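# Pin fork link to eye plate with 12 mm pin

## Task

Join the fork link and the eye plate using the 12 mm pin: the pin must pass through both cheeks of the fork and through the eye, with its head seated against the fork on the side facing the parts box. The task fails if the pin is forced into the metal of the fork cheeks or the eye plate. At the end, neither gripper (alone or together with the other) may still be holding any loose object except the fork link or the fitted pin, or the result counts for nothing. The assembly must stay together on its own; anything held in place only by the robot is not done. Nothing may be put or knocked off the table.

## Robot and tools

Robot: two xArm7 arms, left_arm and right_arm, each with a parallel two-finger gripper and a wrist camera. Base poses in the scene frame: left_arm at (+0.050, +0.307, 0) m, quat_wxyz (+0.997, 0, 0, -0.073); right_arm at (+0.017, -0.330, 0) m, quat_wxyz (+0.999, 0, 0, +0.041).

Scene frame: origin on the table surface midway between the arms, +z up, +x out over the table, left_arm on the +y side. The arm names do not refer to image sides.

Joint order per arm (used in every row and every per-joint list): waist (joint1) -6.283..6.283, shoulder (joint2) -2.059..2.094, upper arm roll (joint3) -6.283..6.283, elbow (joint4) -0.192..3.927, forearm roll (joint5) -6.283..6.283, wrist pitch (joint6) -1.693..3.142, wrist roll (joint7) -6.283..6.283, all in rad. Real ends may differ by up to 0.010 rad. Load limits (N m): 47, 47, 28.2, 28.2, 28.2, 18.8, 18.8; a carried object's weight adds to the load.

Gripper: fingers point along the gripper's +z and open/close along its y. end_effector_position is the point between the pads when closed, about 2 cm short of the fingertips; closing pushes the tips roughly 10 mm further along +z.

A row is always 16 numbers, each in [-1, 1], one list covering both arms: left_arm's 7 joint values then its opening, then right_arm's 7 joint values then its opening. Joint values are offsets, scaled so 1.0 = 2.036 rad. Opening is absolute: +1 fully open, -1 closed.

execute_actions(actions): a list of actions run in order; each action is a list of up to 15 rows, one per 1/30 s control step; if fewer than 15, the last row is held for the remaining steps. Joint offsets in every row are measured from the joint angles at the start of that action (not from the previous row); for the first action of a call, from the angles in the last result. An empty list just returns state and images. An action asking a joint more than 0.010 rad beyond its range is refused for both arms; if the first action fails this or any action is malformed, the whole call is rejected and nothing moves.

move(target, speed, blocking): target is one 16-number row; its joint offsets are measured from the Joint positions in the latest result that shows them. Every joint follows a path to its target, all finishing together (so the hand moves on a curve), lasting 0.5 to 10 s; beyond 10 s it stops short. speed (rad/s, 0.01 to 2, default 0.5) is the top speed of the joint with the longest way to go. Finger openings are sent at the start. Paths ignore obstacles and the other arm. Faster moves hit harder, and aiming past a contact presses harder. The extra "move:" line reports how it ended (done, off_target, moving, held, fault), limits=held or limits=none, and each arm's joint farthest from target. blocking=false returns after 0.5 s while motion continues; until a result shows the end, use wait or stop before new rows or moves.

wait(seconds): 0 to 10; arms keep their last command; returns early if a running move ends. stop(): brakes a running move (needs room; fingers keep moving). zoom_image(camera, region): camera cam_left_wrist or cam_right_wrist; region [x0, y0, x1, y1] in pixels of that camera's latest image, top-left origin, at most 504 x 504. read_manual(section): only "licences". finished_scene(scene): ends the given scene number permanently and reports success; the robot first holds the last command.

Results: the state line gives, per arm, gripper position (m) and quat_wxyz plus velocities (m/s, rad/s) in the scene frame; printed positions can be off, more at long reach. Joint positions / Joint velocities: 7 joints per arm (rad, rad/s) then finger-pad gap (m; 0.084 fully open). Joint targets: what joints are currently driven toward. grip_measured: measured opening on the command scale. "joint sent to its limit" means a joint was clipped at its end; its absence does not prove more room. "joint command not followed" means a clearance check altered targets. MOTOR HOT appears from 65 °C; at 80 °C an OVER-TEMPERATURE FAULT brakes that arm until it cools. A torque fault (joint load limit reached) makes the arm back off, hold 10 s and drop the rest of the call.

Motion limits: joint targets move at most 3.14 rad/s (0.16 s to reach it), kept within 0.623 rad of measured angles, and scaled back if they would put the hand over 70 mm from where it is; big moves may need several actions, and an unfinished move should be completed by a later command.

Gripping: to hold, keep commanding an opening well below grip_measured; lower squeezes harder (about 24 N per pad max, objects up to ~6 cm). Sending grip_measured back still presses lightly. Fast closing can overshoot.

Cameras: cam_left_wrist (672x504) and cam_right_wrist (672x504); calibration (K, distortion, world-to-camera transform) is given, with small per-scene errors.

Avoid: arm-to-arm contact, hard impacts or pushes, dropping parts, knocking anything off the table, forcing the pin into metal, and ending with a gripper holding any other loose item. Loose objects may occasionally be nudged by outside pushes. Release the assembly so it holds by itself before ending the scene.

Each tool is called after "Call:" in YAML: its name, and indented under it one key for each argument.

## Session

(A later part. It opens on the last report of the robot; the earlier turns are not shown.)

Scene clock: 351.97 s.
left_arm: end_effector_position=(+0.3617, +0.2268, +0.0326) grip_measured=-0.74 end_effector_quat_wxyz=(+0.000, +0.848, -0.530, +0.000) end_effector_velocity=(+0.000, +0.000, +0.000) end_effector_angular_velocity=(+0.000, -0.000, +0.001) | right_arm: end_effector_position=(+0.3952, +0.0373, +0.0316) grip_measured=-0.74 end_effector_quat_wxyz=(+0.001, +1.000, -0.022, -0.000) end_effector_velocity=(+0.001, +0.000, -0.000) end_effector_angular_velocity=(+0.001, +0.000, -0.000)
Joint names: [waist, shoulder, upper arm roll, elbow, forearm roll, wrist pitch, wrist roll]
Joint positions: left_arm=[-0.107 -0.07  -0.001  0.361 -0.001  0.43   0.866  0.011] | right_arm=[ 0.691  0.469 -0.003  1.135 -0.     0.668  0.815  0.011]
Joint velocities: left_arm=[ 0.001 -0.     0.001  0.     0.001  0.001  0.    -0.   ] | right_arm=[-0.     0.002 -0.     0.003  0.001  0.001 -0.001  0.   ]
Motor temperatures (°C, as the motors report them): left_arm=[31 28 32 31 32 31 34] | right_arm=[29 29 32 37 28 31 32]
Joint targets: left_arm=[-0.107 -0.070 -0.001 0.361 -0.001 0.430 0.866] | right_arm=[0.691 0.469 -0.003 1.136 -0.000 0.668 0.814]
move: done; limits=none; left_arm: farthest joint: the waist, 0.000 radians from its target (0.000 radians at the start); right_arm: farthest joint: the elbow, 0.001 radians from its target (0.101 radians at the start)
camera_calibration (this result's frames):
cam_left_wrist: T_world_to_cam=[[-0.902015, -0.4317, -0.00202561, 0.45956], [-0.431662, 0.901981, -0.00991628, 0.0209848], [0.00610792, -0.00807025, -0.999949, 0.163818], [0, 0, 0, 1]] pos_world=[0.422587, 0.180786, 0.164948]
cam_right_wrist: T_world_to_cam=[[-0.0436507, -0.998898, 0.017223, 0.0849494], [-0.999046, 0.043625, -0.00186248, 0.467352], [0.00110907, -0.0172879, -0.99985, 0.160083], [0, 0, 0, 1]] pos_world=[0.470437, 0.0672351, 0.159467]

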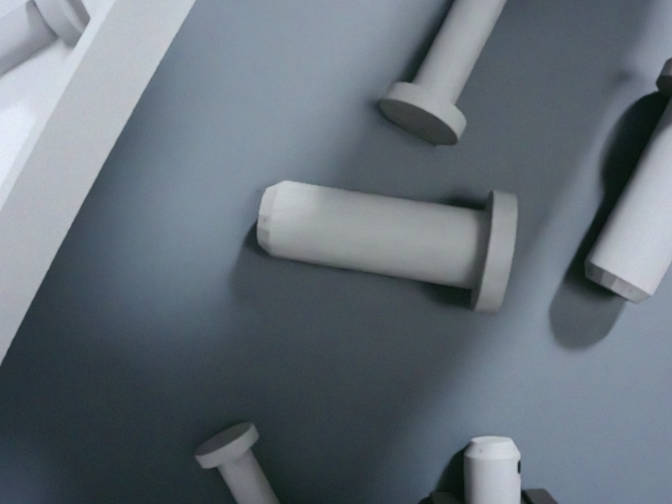

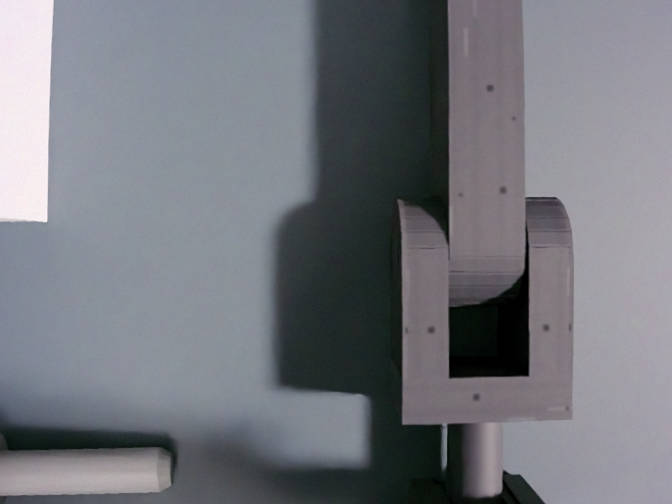

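Call:
move:
  target: [0,-0.1,0,0.027,0,0.127,0,-1,0,0,0,0,0,0,0,-0.2]
  speed: 0.2

Call:
move:
  target: [0,0,0,0,0,0,0,-1,0,-0.07,0,0.016,0,0.086,0,-0.2]
  speed: 0.25

Call:
move:
  target: [0,0,0,0,0,0,0,-1,-0.25,0,0,0,0,0,0,-0.2]

Call:
move:
  target: [-0.103,0.2195,0,0.243,-0.073,0.003,0.2,-1,0,0,0,0,0,0,0,-0.2]
  speed: 0.3

Scene clock: 376.83 s.
left_arm: end_effector_position=(+0.3653, +0.2258, +0.0966) grip_measured=-0.74 end_effector_quat_wxyz=(+0.000, +0.848, -0.530, +0.000) end_effector_velocity=(+0.001, +0.000, +0.001) end_effector_angular_velocity=(+0.000, -0.002, -0.000) | right_arm: end_effector_position=(+0.3952, +0.0373, +0.0316) grip_measured=-0.22 end_effector_quat_wxyz=(+0.001, +1.000, -0.022, -0.000) end_effector_velocity=(-0.000, +0.000, -0.000) end_effector_angular_velocity=(+0.000, +0.001, -0.000)
Joint names: [waist, shoulder, upper arm roll, elbow, forearm roll, wrist pitch, wrist roll]
Joint positions: left_arm=[-0.107 -0.273 -0.001  0.416 -0.001  0.688  0.866  0.011] | right_arm=[ 0.691  0.469 -0.003  1.135 -0.     0.668  0.815  0.035]
Joint velocities: left_arm=[-0.    -0.002  0.001  0.002  0.001  0.003 -0.    -0.   ] | right_arm=[ 0.     0.     0.     0.     0.001  0.    -0.     0.   ]
Motor temperatures (°C, as the motors report them): left_arm=[31 28 32 31 32 31 34] | right_arm=[29 30 32 37 28 31 32]
Joint targets: left_arm=[-0.107 -0.273 -0.001 0.416 -0.001 0.689 0.866] | right_arm=[0.691 0.469 -0.003 1.135 -0.000 0.668 0.815]
move: done; limits=none; left_arm: farthest joint: the shoulder, 0.001 radians from its target (0.204 radians at the start); right_arm: farthest joint: the waist, 0.000 radians from its target (0.000 radians at the start)
camera_calibration (this result's frames):
cam_left_wrist: T_world_to_cam=[[-0.902064, -0.431599, -0.00174791, 0.462426], [-0.431563, 0.902029, -0.00984059, 0.0239497], [0.00582385, -0.00812251, -0.99995, 0.227925], [0, 0, 0, 1]] pos_world=[0.426146, 0.179831, 0.228958]
cam_right_wrist: T_world_to_cam=[[-0.0436519, -0.998898, 0.0172234, 0.0849493], [-0.999046, 0.0436263, -0.00186282, 0.467353], [0.00110938, -0.0172883, -0.99985, 0.160083], [0, 0, 0, 1]] pos_world=[0.470438, 0.0672344, 0.159466]

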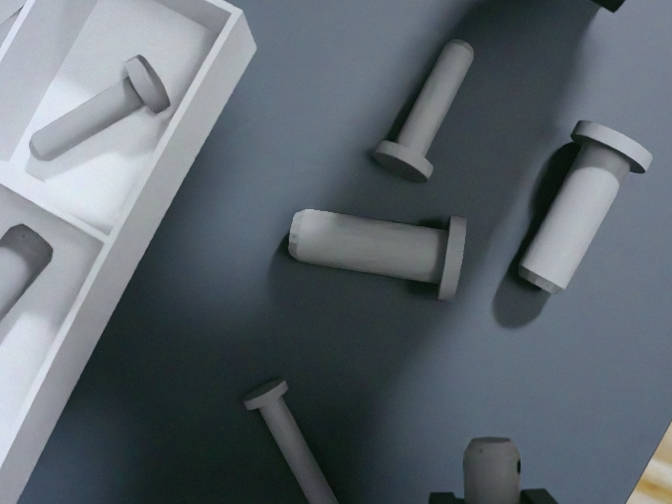

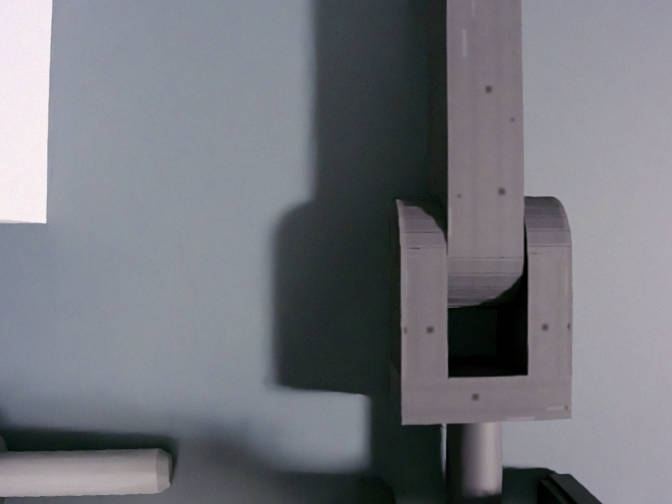

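Scene clock: 378.13 s.
left_arm: end_effector_position=(+0.3653, +0.2258, +0.0966) grip_measured=-0.74 end_effector_quat_wxyz=(+0.000, +0.848, -0.530, +0.000) end_effector_velocity=(-0.000, -0.000, -0.000) end_effector_angular_velocity=(-0.000, +0.000, -0.000) | right_arm: end_effector_position=(+0.3943, +0.0365, +0.1052) grip_measured=-0.22 end_effector_quat_wxyz=(+0.001, +1.000, -0.022, -0.001) end_effector_velocity=(-0.000, +0.000, +0.001) end_effector_angular_velocity=(+0.000, -0.000, -0.001)
Joint names: [waist, shoulder, upper arm roll, elbow, forearm roll, wrist pitch, wrist roll]
Joint positions: left_arm=[-0.107 -0.273 -0.001  0.416 -0.001  0.688  0.866  0.011] | right_arm=[ 0.691  0.327 -0.003  1.168 -0.     0.843  0.815  0.035]
Joint velocities: left_arm=[ 0.     0.    -0.001 -0.    -0.001 -0.     0.001 -0.   ] | right_arm=[ 0.001 -0.002  0.     0.001  0.     0.003  0.001 -0.   ]
Motor temperatures (°C, as the motors report them): left_arm=[31 28 32 32 32 31 34] | right_arm=[29 30 32 37 28 31 32]
Joint targets: left_arm=[-0.107 -0.273 -0.001 0.416 -0.001 0.688 0.866] | right_arm=[0.691 0.327 -0.003 1.168 -0.000 0.843 0.815]
move: done; limits=none; left_arm: farthest joint: the waist, 0.000 radians from its target (0.000 radians at the start); right_arm: farthest joint: the shoulder, 0.001 radians from its target (0.143 radians at the start)
camera_calibration (this result's frames):
cam_left_wrist: T_world_to_cam=[[-0.902064, -0.431599, -0.00174778, 0.462426], [-0.431563, 0.902029, -0.00984059, 0.0239497], [0.00582374, -0.00812256, -0.99995, 0.227925], [0, 0, 0, 1]] pos_world=[0.426146, 0.179831, 0.228958]
cam_right_wrist: T_world_to_cam=[[-0.0437889, -0.998891, 0.0172732, 0.0828616], [-0.999041, 0.0437721, -0.00134694, 0.466517], [0.000589359, -0.0173156, -0.99985, 0.233914], [0, 0, 0, 1]] pos_world=[0.46956, 0.0663997, 0.233076]

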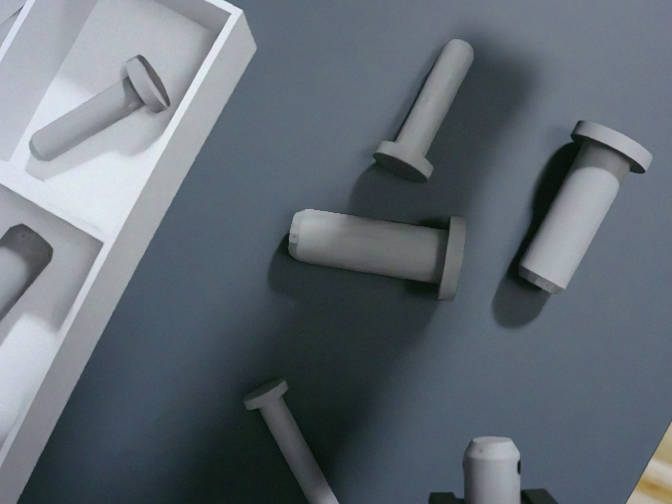

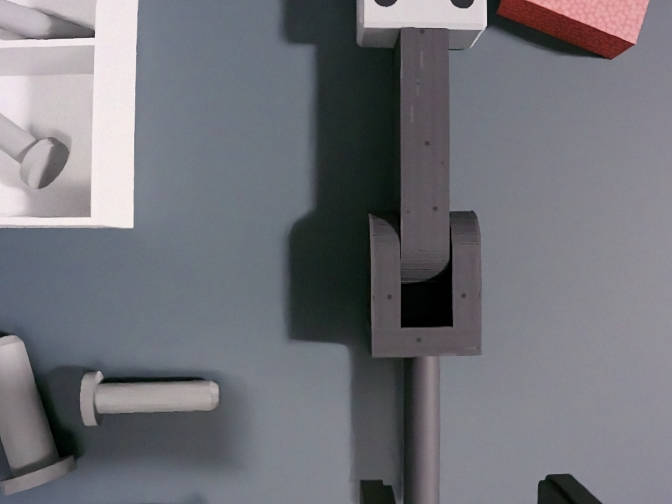

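Scene clock: 379.87 s.
left_arm: end_effector_position=(+0.3653, +0.2258, +0.0966) grip_measured=-0.74 end_effector_quat_wxyz=(+0.000, +0.848, -0.530, +0.000) end_effector_velocity=(-0.000, +0.001, -0.000) end_effector_angular_velocity=(+0.001, +0.001, +0.000) | right_arm: end_effector_position=(+0.5249, -0.1935, +0.1052) grip_measured=-0.22 end_effector_quat_wxyz=(+0.001, +0.962, -0.272, -0.001) end_effector_velocity=(+0.001, -0.002, -0.000) end_effector_angular_velocity=(-0.000, -0.001, -0.003)
Joint names: [waist, shoulder, upper arm roll, elbow, forearm roll, wrist pitch, wrist roll]
Joint positions: left_arm=[-0.107 -0.273 -0.001  0.416 -0.001  0.688  0.866  0.011] | right_arm=[ 0.182  0.327 -0.002  1.168 -0.     0.843  0.815  0.035]
Joint velocities: left_arm=[ 0.     0.     0.001 -0.001  0.002  0.    -0.    -0.   ] | right_arm=[-0.003  0.    -0.001  0.    -0.    -0.001 -0.    -0.   ]
Motor temperatures (°C, as the motors report them): left_arm=[31 28 32 32 32 31 34] | right_arm=[29 30 32 38 28 31 32]
Joint targets: left_arm=[-0.107 -0.273 -0.001 0.416 -0.001 0.688 0.866] | right_arm=[0.182 0.327 -0.003 1.168 -0.000 0.843 0.815]
move: done; limits=none; left_arm: farthest joint: the waist, 0.000 radians from its target (0.000 radians at the start); right_arm: farthest joint: the upper arm roll, 0.001 radians from its target (0.000 radians at the start)
camera_calibration (this result's frames):
cam_left_wrist: T_world_to_cam=[[-0.902064, -0.431599, -0.00174763, 0.462426], [-0.431563, 0.902029, -0.00984044, 0.0239497], [0.00582354, -0.00812249, -0.99995, 0.227925], [0, 0, 0, 1]] pos_world=[0.426146, 0.179831, 0.228958]
cam_right_wrist: T_world_to_cam=[[-0.524278, -0.851373, 0.0172128, 0.13963], [-0.85151, 0.524337, -0.00127327, 0.622607], [-0.00794125, -0.0153244, -0.999851, 0.234717], [0, 0, 0, 1]] pos_world=[0.605225, -0.203982, 0.233071]

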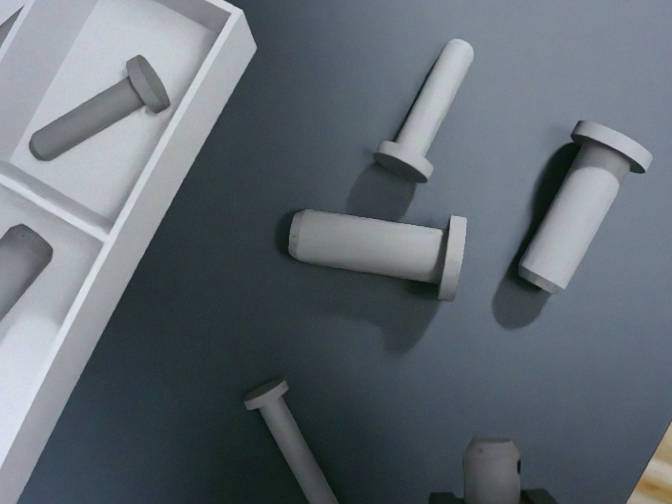

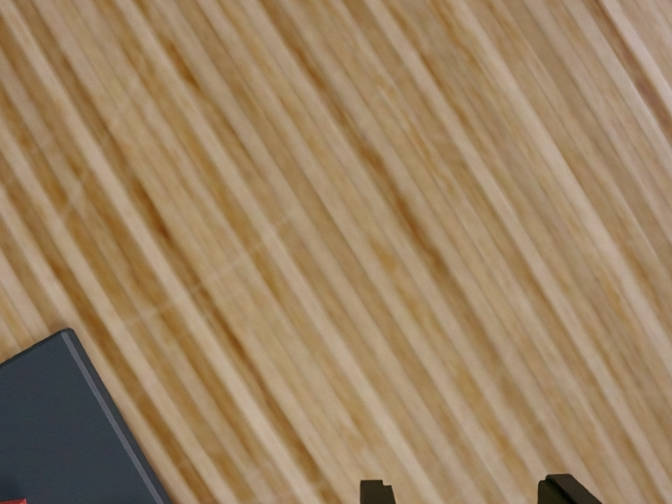

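Scene clock: 382.13 s.
left_arm: end_effector_position=(+0.4707, +0.0808, +0.0975) grip_measured=-0.74 end_effector_quat_wxyz=(+0.037, +0.688, -0.724, +0.039) end_effector_velocity=(-0.000, -0.001, -0.001) end_effector_angular_velocity=(+0.002, +0.001, -0.006) | right_arm: end_effector_position=(+0.5249, -0.1935, +0.1052) grip_measured=-0.22 end_effector_quat_wxyz=(+0.001, +0.962, -0.272, -0.001) end_effector_velocity=(-0.000, +0.001, +0.000) end_effector_angular_velocity=(+0.001, -0.000, +0.001)
Joint names: [waist, shoulder, upper arm roll, elbow, forearm roll, wrist pitch, wrist roll]
Joint positions: left_arm=[-0.316  0.174 -0.     0.91  -0.15   0.695  1.273  0.011] | right_arm=[ 0.182  0.327 -0.002  1.168 -0.     0.843  0.815  0.035]
Joint velocities: left_arm=[-0.002  0.003  0.     0.002  0.002  0.001  0.002 -0.   ] | right_arm=[ 0.001 -0.     0.    -0.     0.001 -0.    -0.    -0.   ]
Motor temperatures (°C, as the motors report them): left_arm=[31 28 32 32 32 31 34] | right_arm=[29 30 32 38 28 31 32]
Joint targets: left_arm=[-0.317 0.174 -0.001 0.910 -0.150 0.694 1.273] | right_arm=[0.182 0.327 -0.002 1.168 -0.000 0.843 0.815]
move: done; limits=none; left_arm: farthest joint: the upper arm roll, 0.001 radians from its target (0.000 radians at the start); right_arm: farthest joint: the waist, 0.000 radians from its target (0.000 radians at the start)
camera_calibration (this result's frames):
cam_left_wrist: T_world_to_cam=[[-0.998326, 0.0573057, -0.00780036, 0.501371], [0.0578234, 0.991614, -0.115574, -0.0270088], [0.00111188, -0.115832, -0.993268, 0.237317], [0, 0, 0, 1]] pos_world=[0.50183, 0.0255397, 0.236509]
cam_right_wrist: T_world_to_cam=[[-0.524278, -0.851373, 0.0172128, 0.13963], [-0.85151, 0.524337, -0.00127343, 0.622607], [-0.00794112, -0.0153245, -0.999851, 0.234717], [0, 0, 0, 1]] pos_world=[0.605225, -0.203982, 0.233071]

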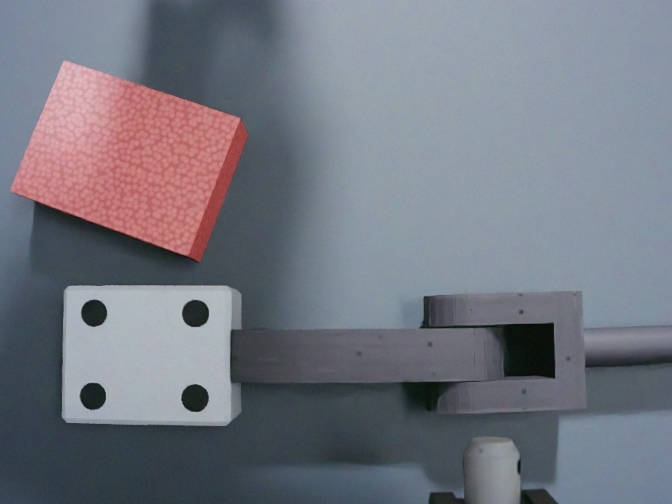

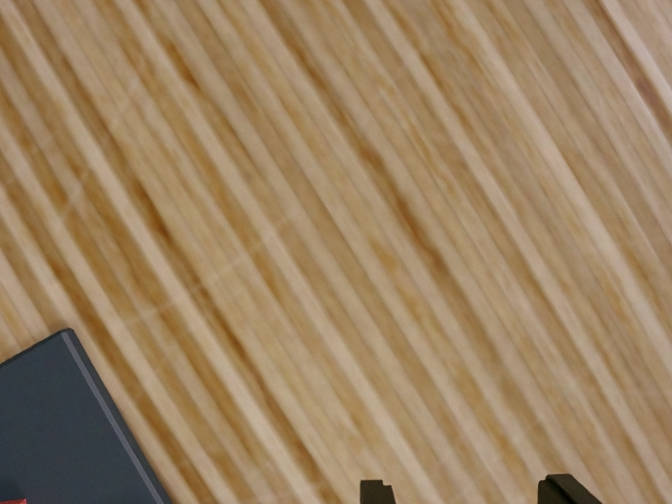

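Call:
move:
  target: [0.001,0.057,0,-0.028,0,-0.085,0,-1,0,0,0,0,0,0,0,-0.2]
  speed: 0.07

Scene clock: 392.53 s.
left_arm: end_effector_position=(+0.4673, +0.0907, +0.0371) grip_measured=-0.74 end_effector_quat_wxyz=(+0.027, +0.694, -0.718, +0.035) end_effector_velocity=(-0.001, +0.000, -0.001) end_effector_angular_velocity=(+0.001, +0.001, +0.000) | right_arm: end_effector_position=(+0.5249, -0.1935, +0.1052) grip_measured=-0.22 end_effector_quat_wxyz=(+0.001, +0.962, -0.272, -0.001) end_effector_velocity=(-0.001, +0.001, -0.000) end_effector_angular_velocity=(+0.000, +0.001, +0.000)
Joint names: [waist, shoulder, upper arm roll, elbow, forearm roll, wrist pitch, wrist roll]
Joint positions: left_arm=[-0.314  0.289 -0.     0.853 -0.15   0.522  1.273  0.011] | right_arm=[ 0.182  0.327 -0.002  1.168 -0.     0.843  0.815  0.035]
Joint velocities: left_arm=[-0.     0.002 -0.    -0.002 -0.001 -0.002  0.     0.   ] | right_arm=[ 0.001  0.     0.    -0.     0.001  0.001  0.001  0.   ]
Motor temperatures (°C, as the motors report them): left_arm=[31 28 32 33 32 31 34] | right_arm=[29 30 32 38 28 31 32]
Joint targets: left_arm=[-0.314 0.290 -0.000 0.853 -0.150 0.521 1.273] | right_arm=[0.182 0.327 -0.002 1.168 -0.000 0.843 0.815]
move: done; limits=none; left_arm: farthest joint: the shoulder, 0.001 radians from its target (0.116 radians at the start); right_arm: farthest joint: the waist, 0.000 radians from its target (0.000 radians at the start)
camera_calibration (this result's frames):
cam_left_wrist: T_world_to_cam=[[-0.999098, 0.0399449, -0.0144143, 0.499067], [0.0411503, 0.994503, -0.0962862, -0.0368411], [0.0104889, -0.0967925, -0.995249, 0.172391], [0, 0, 0, 1]] pos_world=[0.498325, 0.0333896, 0.175218]
cam_right_wrist: T_world_to_cam=[[-0.524278, -0.851373, 0.0172129, 0.13963], [-0.85151, 0.524337, -0.00127325, 0.622607], [-0.00794132, -0.0153245, -0.999851, 0.234717], [0, 0, 0, 1]] pos_world=[0.605225, -0.203982, 0.233071]

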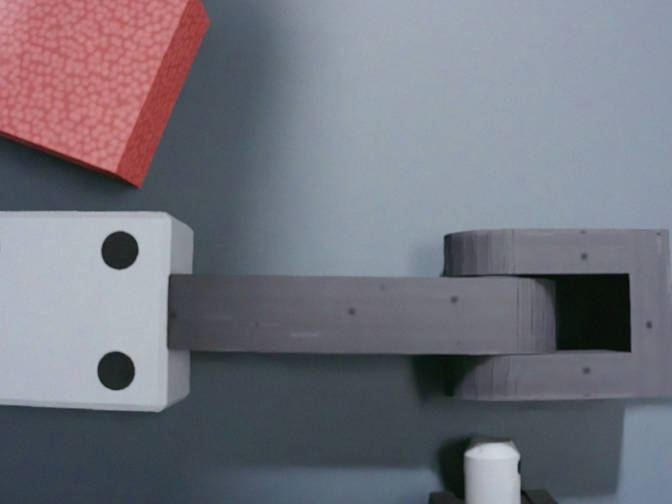

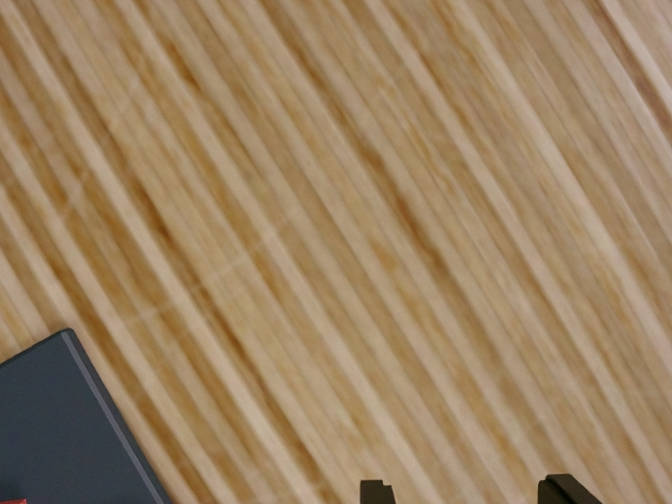

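Call:
move:
  target: [-0.0009,0.003,0,-0.0037,0,-0.0064,0.0042,-1,0,0,0,0,0,0,0,-0.2]
  speed: 0.01

Scene clock: 401.90 s.
left_arm: end_effector_position=(+0.4663, +0.0909, +0.0341) grip_measured=-0.74 end_effector_quat_wxyz=(+0.026, +0.691, -0.721, +0.035) end_effector_velocity=(-0.001, +0.000, -0.002) end_effector_angular_velocity=(+0.001, +0.001, -0.003) | right_arm: end_effector_position=(+0.5249, -0.1935, +0.1052) grip_measured=-0.22 end_effector_quat_wxyz=(+0.001, +0.962, -0.272, -0.001) end_effector_velocity=(+0.000, +0.001, +0.000) end_effector_angular_velocity=(+0.001, -0.000, -0.001)
Joint names: [waist, shoulder, upper arm roll, elbow, forearm roll, wrist pitch, wrist roll]
Joint positions: left_arm=[-0.316  0.294 -0.     0.847 -0.15   0.509  1.281  0.011] | right_arm=[ 0.182  0.327 -0.002  1.168 -0.     0.843  0.815  0.035]
Joint velocities: left_arm=[-0.001  0.002  0.    -0.003 -0.    -0.004  0.002  0.   ] | right_arm=[ 0.001 -0.     0.     0.     0.001 -0.     0.001  0.   ]
Motor temperatures (°C, as the motors report them): left_arm=[31 29 32 33 32 31 34] | right_arm=[29 30 32 38 28 31 32]
Joint targets: left_arm=[-0.316 0.295 -0.000 0.846 -0.150 0.509 1.281] | right_arm=[0.182 0.327 -0.002 1.168 -0.000 0.843 0.815]
move: done; limits=none; left_arm: farthest joint: the elbow, 0.002 radians from its target (0.008 radians at the start); right_arm: farthest joint: the waist, 0.000 radians from its target (0.000 radians at the start)
camera_calibration (this result's frames):
cam_left_wrist: T_world_to_cam=[[-0.998648, 0.0488479, -0.0177653, 0.497164], [0.0503273, 0.994154, -0.0955199, -0.0415517], [0.0129955, -0.0962849, -0.995269, 0.16822], [0, 0, 0, 1]] pos_world=[0.496397, 0.0332205, 0.172287]
cam_right_wrist: T_world_to_cam=[[-0.524278, -0.851373, 0.0172128, 0.13963], [-0.85151, 0.524337, -0.00127331, 0.622607], [-0.00794123, -0.0153244, -0.999851, 0.234717], [0, 0, 0, 1]] pos_world=[0.605225, -0.203982, 0.233071]

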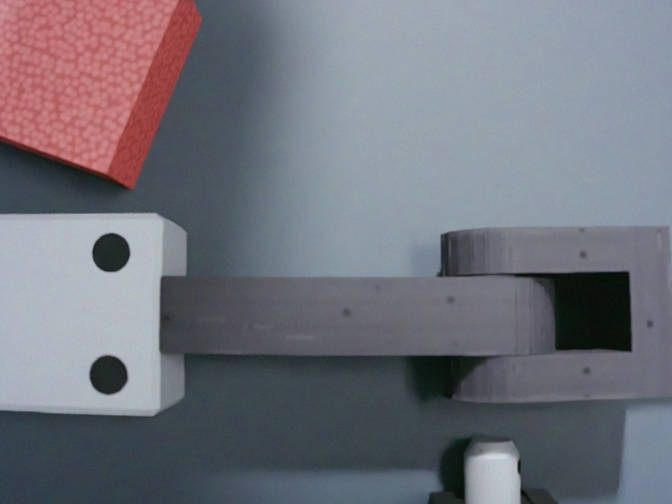

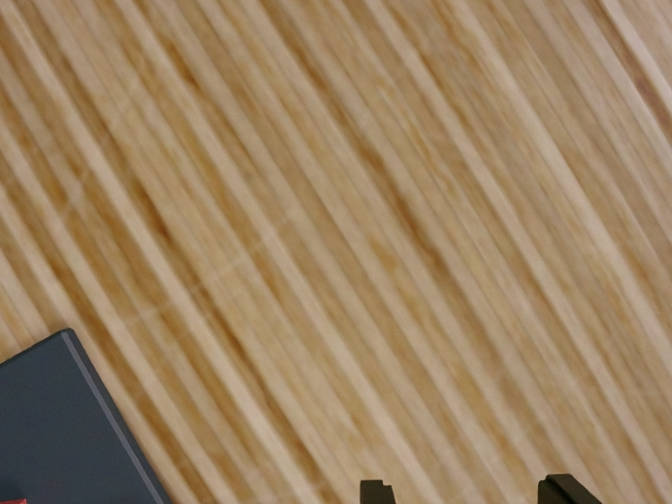

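Call:
move:
  target: [-0.0005,-0.0034,0,-0.0012,0,0.002,0,-1,-0.153,0,0,0,0.7715,0.3575,-0.4,-1]
  speed: 0.7

Call:
move:
  target: [0,0,0,0,0,0,0,-1,0,0.1424,0,-0.1356,0,0,0,-1]
  speed: 0.15

Scene clock: 421.47 s.
left_arm: end_effector_position=(+0.4648, +0.0908, +0.0356) grip_measured=-0.74 end_effector_quat_wxyz=(+0.027, +0.691, -0.722, +0.035) end_effector_velocity=(+0.001, +0.001, +0.000) end_effector_angular_velocity=(+0.001, -0.001, +0.001) | right_arm: end_effector_position=(+0.5357, -0.1034, +0.3058) grip_measured=-1.00 end_effector_quat_wxyz=(+0.666, -0.655, +0.269, +0.236) end_effector_velocity=(+0.000, -0.000, +0.001) end_effector_angular_velocity=(+0.002, -0.002, -0.001)
Joint names: [waist, shoulder, upper arm roll, elbow, forearm roll, wrist pitch, wrist roll]
Joint positions: left_arm=[-0.317  0.287 -0.     0.844 -0.15   0.514  1.281  0.011] | right_arm=[-0.129  0.327 -0.002  1.168  1.57   1.571  0.     0.   ]
Joint velocities: left_arm=[ 0.001 -0.     0.001  0.     0.001  0.    -0.     0.   ] | right_arm=[-0.001 -0.    -0.     0.     0.001  0.001 -0.002  0.   ]
Motor temperatures (°C, as the motors report them): left_arm=[31 28 32 32 32 31 34] | right_arm=[29 30 32 39 28 31 32]
Joint targets: left_arm=[-0.317 0.287 -0.000 0.845 -0.150 0.513 1.281] | right_arm=[-0.129 0.327 -0.002 1.168 1.570 1.571 0.000]
move: done; limits=none; left_arm: farthest joint: the elbow, 0.001 radians from its target (0.001 radians at the start); right_arm: farthest joint: the waist, 0.001 radians from its target (0.312 radians at the start)
camera_calibration (this result's frames):
cam_left_wrist: T_world_to_cam=[[-0.998598, 0.0504302, -0.0161146, 0.495421], [0.0517434, 0.994083, -0.0955037, -0.0418821], [0.0112029, -0.0962036, -0.995299, 0.170523], [0, 0, 0, 1]] pos_world=[0.494983, 0.0330551, 0.173705]
cam_right_wrist: T_world_to_cam=[[-0.667415, 0.0162794, -0.744508, 0.617857], [-0.743613, 0.0390767, 0.667467, 0.272303], [0.0399589, 0.999104, -0.0139748, 0.214489], [0, 0, 0, 1]] pos_world=[0.606284, -0.234995, 0.281243]

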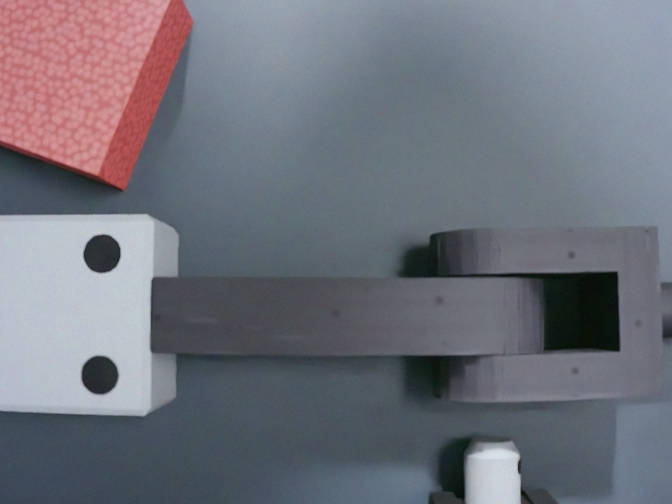

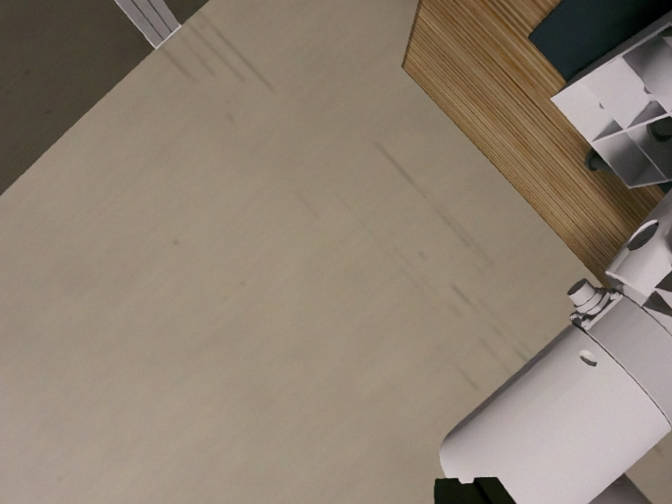

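Scene clock: 423.90 s.
left_arm: end_effector_position=(+0.4648, +0.0908, +0.0356) grip_measured=-0.74 end_effector_quat_wxyz=(+0.027, +0.691, -0.722, +0.035) end_effector_velocity=(+0.000, -0.001, +0.000) end_effector_angular_velocity=(-0.000, -0.000, -0.000) | right_arm: end_effector_position=(+0.4291, -0.0984, +0.0937) grip_measured=-1.00 end_effector_quat_wxyz=(+0.573, -0.554, +0.440, +0.413) end_effector_velocity=(-0.002, -0.000, -0.002) end_effector_angular_velocity=(+0.001, +0.008, -0.002)
Joint names: [waist, shoulder, upper arm roll, elbow, forearm roll, wrist pitch, wrist roll]
Joint positions: left_arm=[-0.317  0.287 -0.     0.844 -0.15   0.514  1.281  0.011] | right_arm=[-0.129  0.617 -0.002  0.892  1.57   1.571  0.     0.   ]
Joint velocities: left_arm=[-0.001  0.    -0.     0.002 -0.     0.001 -0.     0.   ] | right_arm=[-0.001  0.004  0.    -0.004  0.001 -0.     0.     0.   ]
Motor temperatures (°C, as the motors report them): left_arm=[31 28 32 32 32 31 34] | right_arm=[29 30 32 38 28 31 32]
Joint targets: left_arm=[-0.317 0.287 -0.000 0.844 -0.150 0.514 1.281] | right_arm=[-0.129 0.617 -0.002 0.892 1.570 1.571 0.000]
move: done; limits=none; left_arm: farthest joint: the waist, 0.000 radians from its target (0.000 radians at the start); right_arm: farthest joint: the waist, 0.000 radians from its target (0.000 radians at the start)
camera_calibration (this result's frames):
cam_left_wrist: T_world_to_cam=[[-0.998598, 0.0504315, -0.0161129, 0.49542], [0.0517445, 0.994083, -0.0955034, -0.0418823], [0.0112012, -0.0962032, -0.995299, 0.170524], [0, 0, 0, 1]] pos_world=[0.494983, 0.0330546, 0.173705]
cam_right_wrist: T_world_to_cam=[[-0.961926, 0.030534, -0.271598, 0.472131], [-0.271191, 0.0168191, 0.962378, 0.10189], [0.0339533, 0.999392, -0.00789813, 0.212793], [0, 0, 0, 1]] pos_world=[0.474562, -0.228793, 0.0318536]

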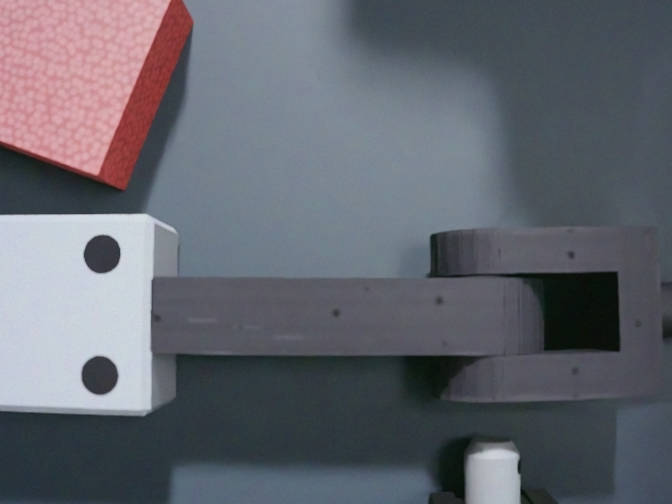

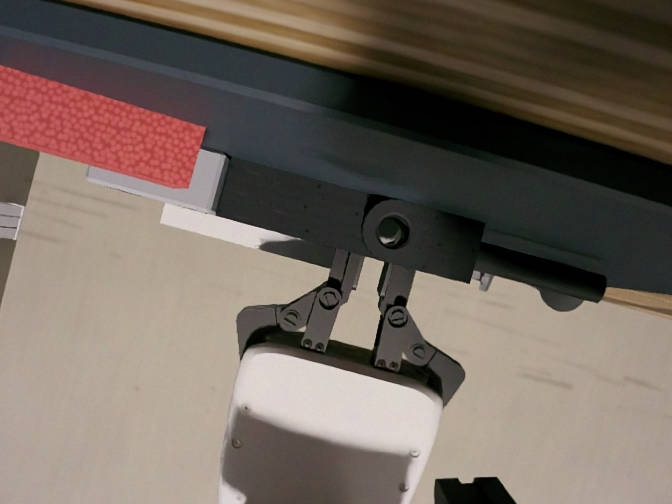

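Call:
move:
  target: [-0.0076,0.0040,0,0.0072,0,0.0028,-0.0076,-1,0,0,0,0,0,0,0.135,-1]
  speed: 0.15

Call:
zoom_image:
  camera: "cam_right_wrist"
  region: [270,190,410,310]

Scene clock: 438.77 s.
left_arm: end_effector_position=(+0.4648, +0.0824, +0.0362) grip_measured=-0.74 end_effector_quat_wxyz=(+0.027, +0.690, -0.722, +0.035) end_effector_velocity=(-0.000, +0.000, -0.000) end_effector_angular_velocity=(-0.000, +0.001, +0.001) | right_arm: end_effector_position=(+0.4291, -0.0984, +0.0937) grip_measured=-1.00 end_effector_quat_wxyz=(+0.512, -0.489, +0.512, +0.487) end_effector_velocity=(-0.001, +0.000, -0.000) end_effector_angular_velocity=(-0.001, +0.003, +0.003)
Joint names: [waist, shoulder, upper arm roll, elbow, forearm roll, wrist pitch, wrist roll]
Joint positions: left_arm=[-0.333  0.295 -0.     0.858 -0.15   0.519  1.266  0.011] | right_arm=[-0.129  0.617 -0.002  0.892  1.57   1.571  0.275  0.   ]
Joint velocities: left_arm=[-0.     0.001  0.    -0.    -0.001  0.    -0.    -0.   ] | right_arm=[ 0.001 -0.    -0.     0.    -0.002 -0.     0.003  0.   ]
Motor temperatures (°C, as the motors report them): left_arm=[31 29 32 33 32 31 34] | right_arm=[29 30 32 37 28 31 32]
Joint targets: left_arm=[-0.333 0.295 -0.000 0.858 -0.150 0.519 1.266] | right_arm=[-0.129 0.617 -0.002 0.892 1.570 1.571 0.275]
move: done; limits=none; left_arm: farthest joint: the waist, 0.000 radians from its target (0.015 radians at the start); right_arm: farthest joint: the waist, 0.000 radians from its target (0.000 radians at the start)
camera_calibration (this result's frames):
cam_left_wrist: T_world_to_cam=[[-0.998587, 0.0509029, -0.0152738, 0.495834], [0.0521457, 0.993944, -0.096724, -0.0336089], [0.0102578, -0.0973838, -0.995194, 0.170843], [0, 0, 0, 1]] pos_world=[0.495134, 0.0248033, 0.174344]
cam_right_wrist: T_world_to_cam=[[-0.999463, 0.0327546, -0.000546439, 0.463055], [-0.000417112, 0.00395505, 0.999992, -0.0190801], [0.0327565, 0.999456, -0.00393927, 0.212942], [0, 0, 0, 1]] pos_world=[0.455823, -0.227917, 0.0201718]

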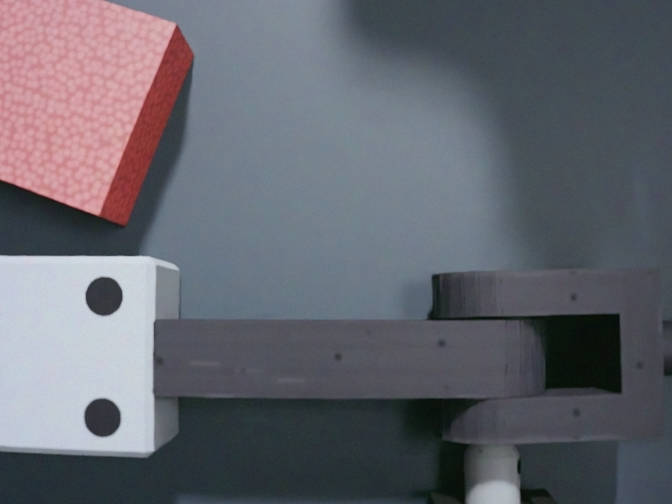

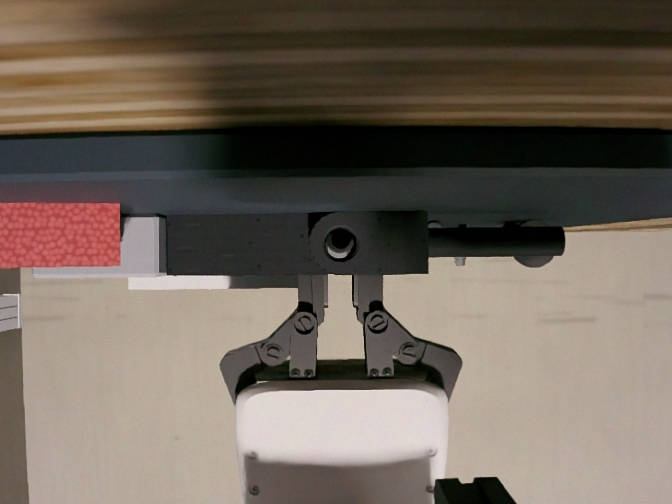

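Region (270, 190, 410, 310) of cam_right_wrist's 672x504 image, scaled by 3.600, with more detail than that image has; it fills the top 432 rows of this view, and the rest is white.

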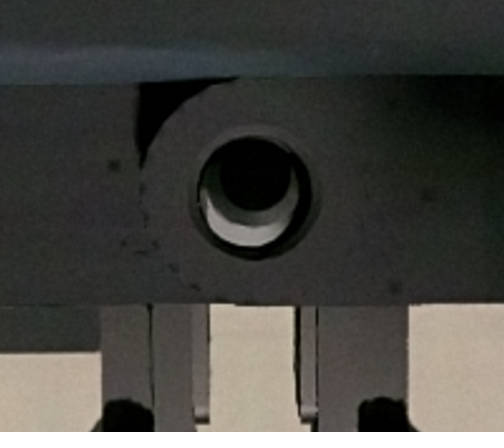

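Call:
move:
  target: [0,-0.0031,0,0.0007,0,0.0036,0,-1,0,0,0,0,0,0,0,-1]
  speed: 0.01

Call:
zoom_image:
  camera: "cam_right_wrist"
  region: [300,205,380,285]

Scene clock: 445.93 s.
left_arm: end_effector_position=(+0.4650, +0.0820, +0.0389) grip_measured=-0.74 end_effector_quat_wxyz=(+0.028, +0.690, -0.722, +0.035) end_effector_velocity=(+0.000, +0.001, +0.001) end_effector_angular_velocity=(+0.000, +0.001, +0.003) | right_arm: end_effector_position=(+0.4291, -0.0984, +0.0937) grip_measured=-1.00 end_effector_quat_wxyz=(+0.512, -0.489, +0.512, +0.487) end_effector_velocity=(-0.000, +0.000, +0.000) end_effector_angular_velocity=(-0.000, -0.001, +0.001)
Joint names: [waist, shoulder, upper arm roll, elbow, forearm roll, wrist pitch, wrist roll]
Joint positions: left_arm=[-0.333  0.289 -0.     0.86  -0.15   0.526  1.266  0.011] | right_arm=[-0.129  0.617 -0.002  0.892  1.57   1.571  0.275  0.   ]
Joint velocities: left_arm=[ 0.002 -0.002  0.001  0.    -0.     0.003 -0.001 -0.   ] | right_arm=[ 0.001 -0.    -0.     0.     0.    -0.    -0.001  0.   ]
Motor temperatures (°C, as the motors report them): left_arm=[31 29 32 33 32 31 34] | right_arm=[29 30 32 37 28 31 32]
Joint targets: left_arm=[-0.333 0.289 -0.000 0.860 -0.150 0.527 1.266] | right_arm=[-0.129 0.617 -0.002 0.892 1.570 1.571 0.275]
move: done; limits=none; left_arm: farthest joint: the shoulder, 0.001 radians from its target (0.007 radians at the start); right_arm: farthest joint: the waist, 0.000 radians from its target (0.000 radians at the start)
camera_calibration (this result's frames):
cam_left_wrist: T_world_to_cam=[[-0.998557, 0.0514534, -0.0153846, 0.496037], [0.0527149, 0.993815, -0.0977412, -0.0331656], [0.0102603, -0.0984111, -0.995093, 0.173613], [0, 0, 0, 1]] pos_world=[0.495288, 0.0245231, 0.177151]
cam_right_wrist: T_world_to_cam=[[-0.999463, 0.0327546, -0.000536425, 0.463054], [-0.000407109, 0.00395457, 0.999992, -0.0190845], [0.0327565, 0.999456, -0.00393911, 0.212942], [0, 0, 0, 1]] pos_world=[0.455822, -0.227917, 0.0201715]

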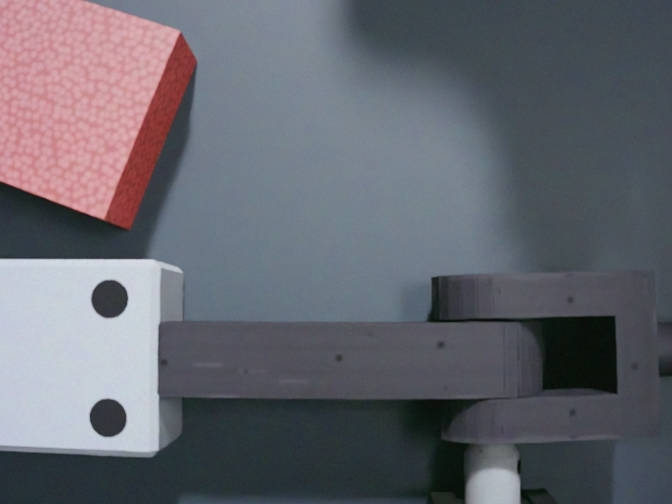

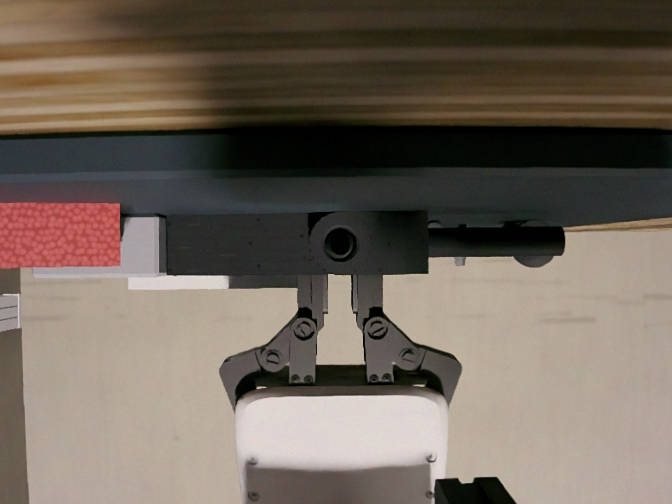

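Region (300, 205, 380, 285) of cam_right_wrist's 672x504 image, scaled by 6.300, with more detail than that image has.

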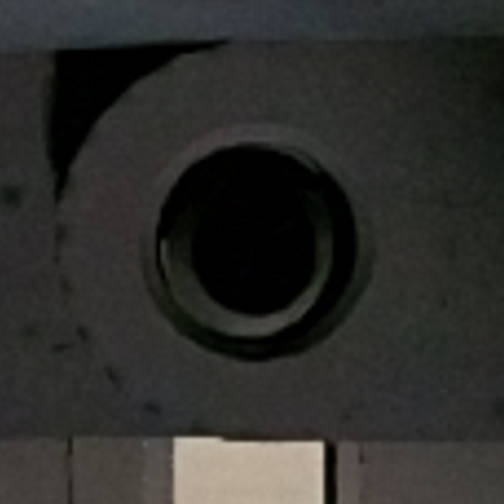

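Aligned within ~0.5 mm. Advance 12 mm with a softer grip.

Call:
move:
  target: [-0.0113,0.0068,0,0.0113,0,0.0044,-0.0113,-0.8,0,0,0,0,0,0,0,-1]
  speed: 0.01

Call:
zoom_image:
  camera: "cam_right_wrist"
  region: [280,205,400,325]

Scene clock: 456.07 s.
left_arm: end_effector_position=(+0.4649, +0.0700, +0.0392) grip_measured=-0.74 end_effector_quat_wxyz=(+0.029, +0.690, -0.722, +0.035) end_effector_velocity=(-0.000, -0.002, +0.000) end_effector_angular_velocity=(-0.001, +0.001, +0.001) | right_arm: end_effector_position=(+0.4291, -0.0984, +0.0937) grip_measured=-1.00 end_effector_quat_wxyz=(+0.512, -0.489, +0.512, +0.487) end_effector_velocity=(-0.000, -0.000, -0.000) end_effector_angular_velocity=(+0.000, -0.000, +0.000)
Joint names: [waist, shoulder, upper arm roll, elbow, forearm roll, wrist pitch, wrist roll]
Joint positions: left_arm=[-0.355  0.303  0.     0.882 -0.149  0.535  1.243  0.011] | right_arm=[-0.129  0.617 -0.002  0.892  1.57   1.571  0.275  0.   ]
Joint velocities: left_arm=[-0.003  0.002 -0.     0.003 -0.001  0.002 -0.003 -0.   ] | right_arm=[-0.001  0.    -0.     0.    -0.001  0.    -0.     0.   ]
Motor temperatures (°C, as the motors report them): left_arm=[31 29 32 33 32 31 34] | right_arm=[29 30 32 36 28 31 32]
Joint targets: left_arm=[-0.356 0.303 -0.000 0.883 -0.150 0.535 1.243] | right_arm=[-0.129 0.617 -0.002 0.892 1.570 1.571 0.275]
move: done; limits=none; left_arm: farthest joint: the waist, 0.001 radians from its target (0.023 radians at the start); right_arm: farthest joint: the waist, 0.000 radians from its target (0.000 radians at the start)
camera_calibration (this result's frames):
cam_left_wrist: T_world_to_cam=[[-0.998589, 0.0515146, -0.0128771, 0.496449], [0.0525374, 0.993721, -0.0987871, -0.0210202], [0.00770728, -0.0993242, -0.995025, 0.173976], [0, 0, 0, 1]] pos_world=[0.495512, 0.0125939, 0.177427]
cam_right_wrist: T_world_to_cam=[[-0.999463, 0.0327547, -0.000536602, 0.463054], [-0.000407283, 0.00395465, 0.999992, -0.0190844], [0.0327566, 0.999456, -0.00393919, 0.212942], [0, 0, 0, 1]] pos_world=[0.455822, -0.227917, 0.0201715]

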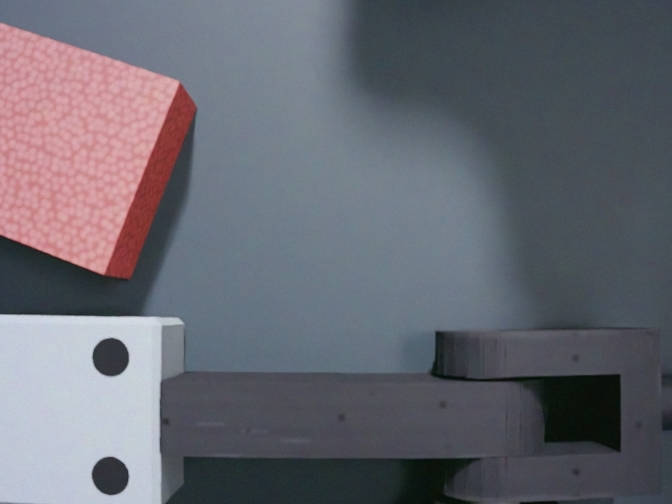

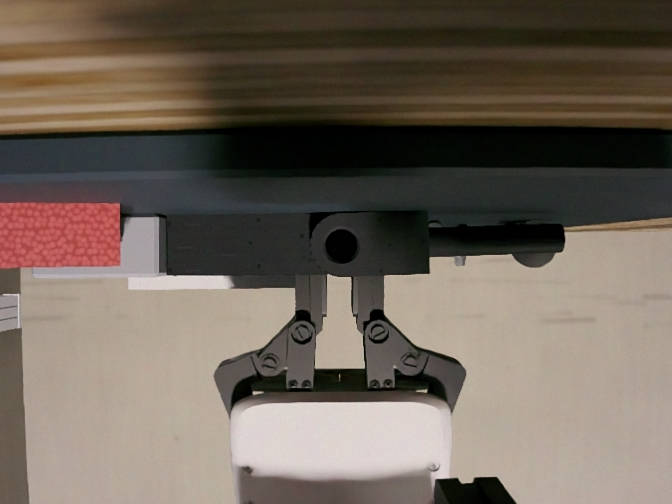

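Region (280, 205, 400, 325) of cam_right_wrist's 672x504 image, scaled by 4.200, with more detail than that image has.

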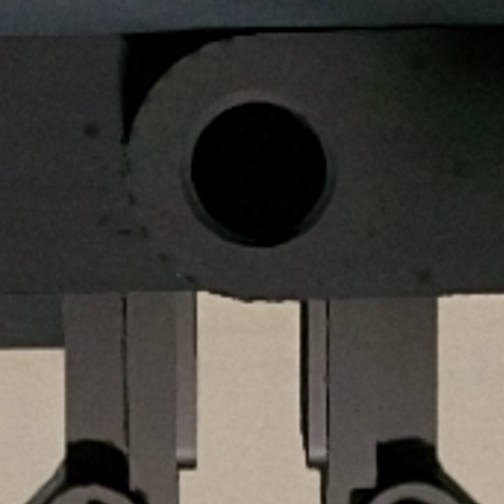

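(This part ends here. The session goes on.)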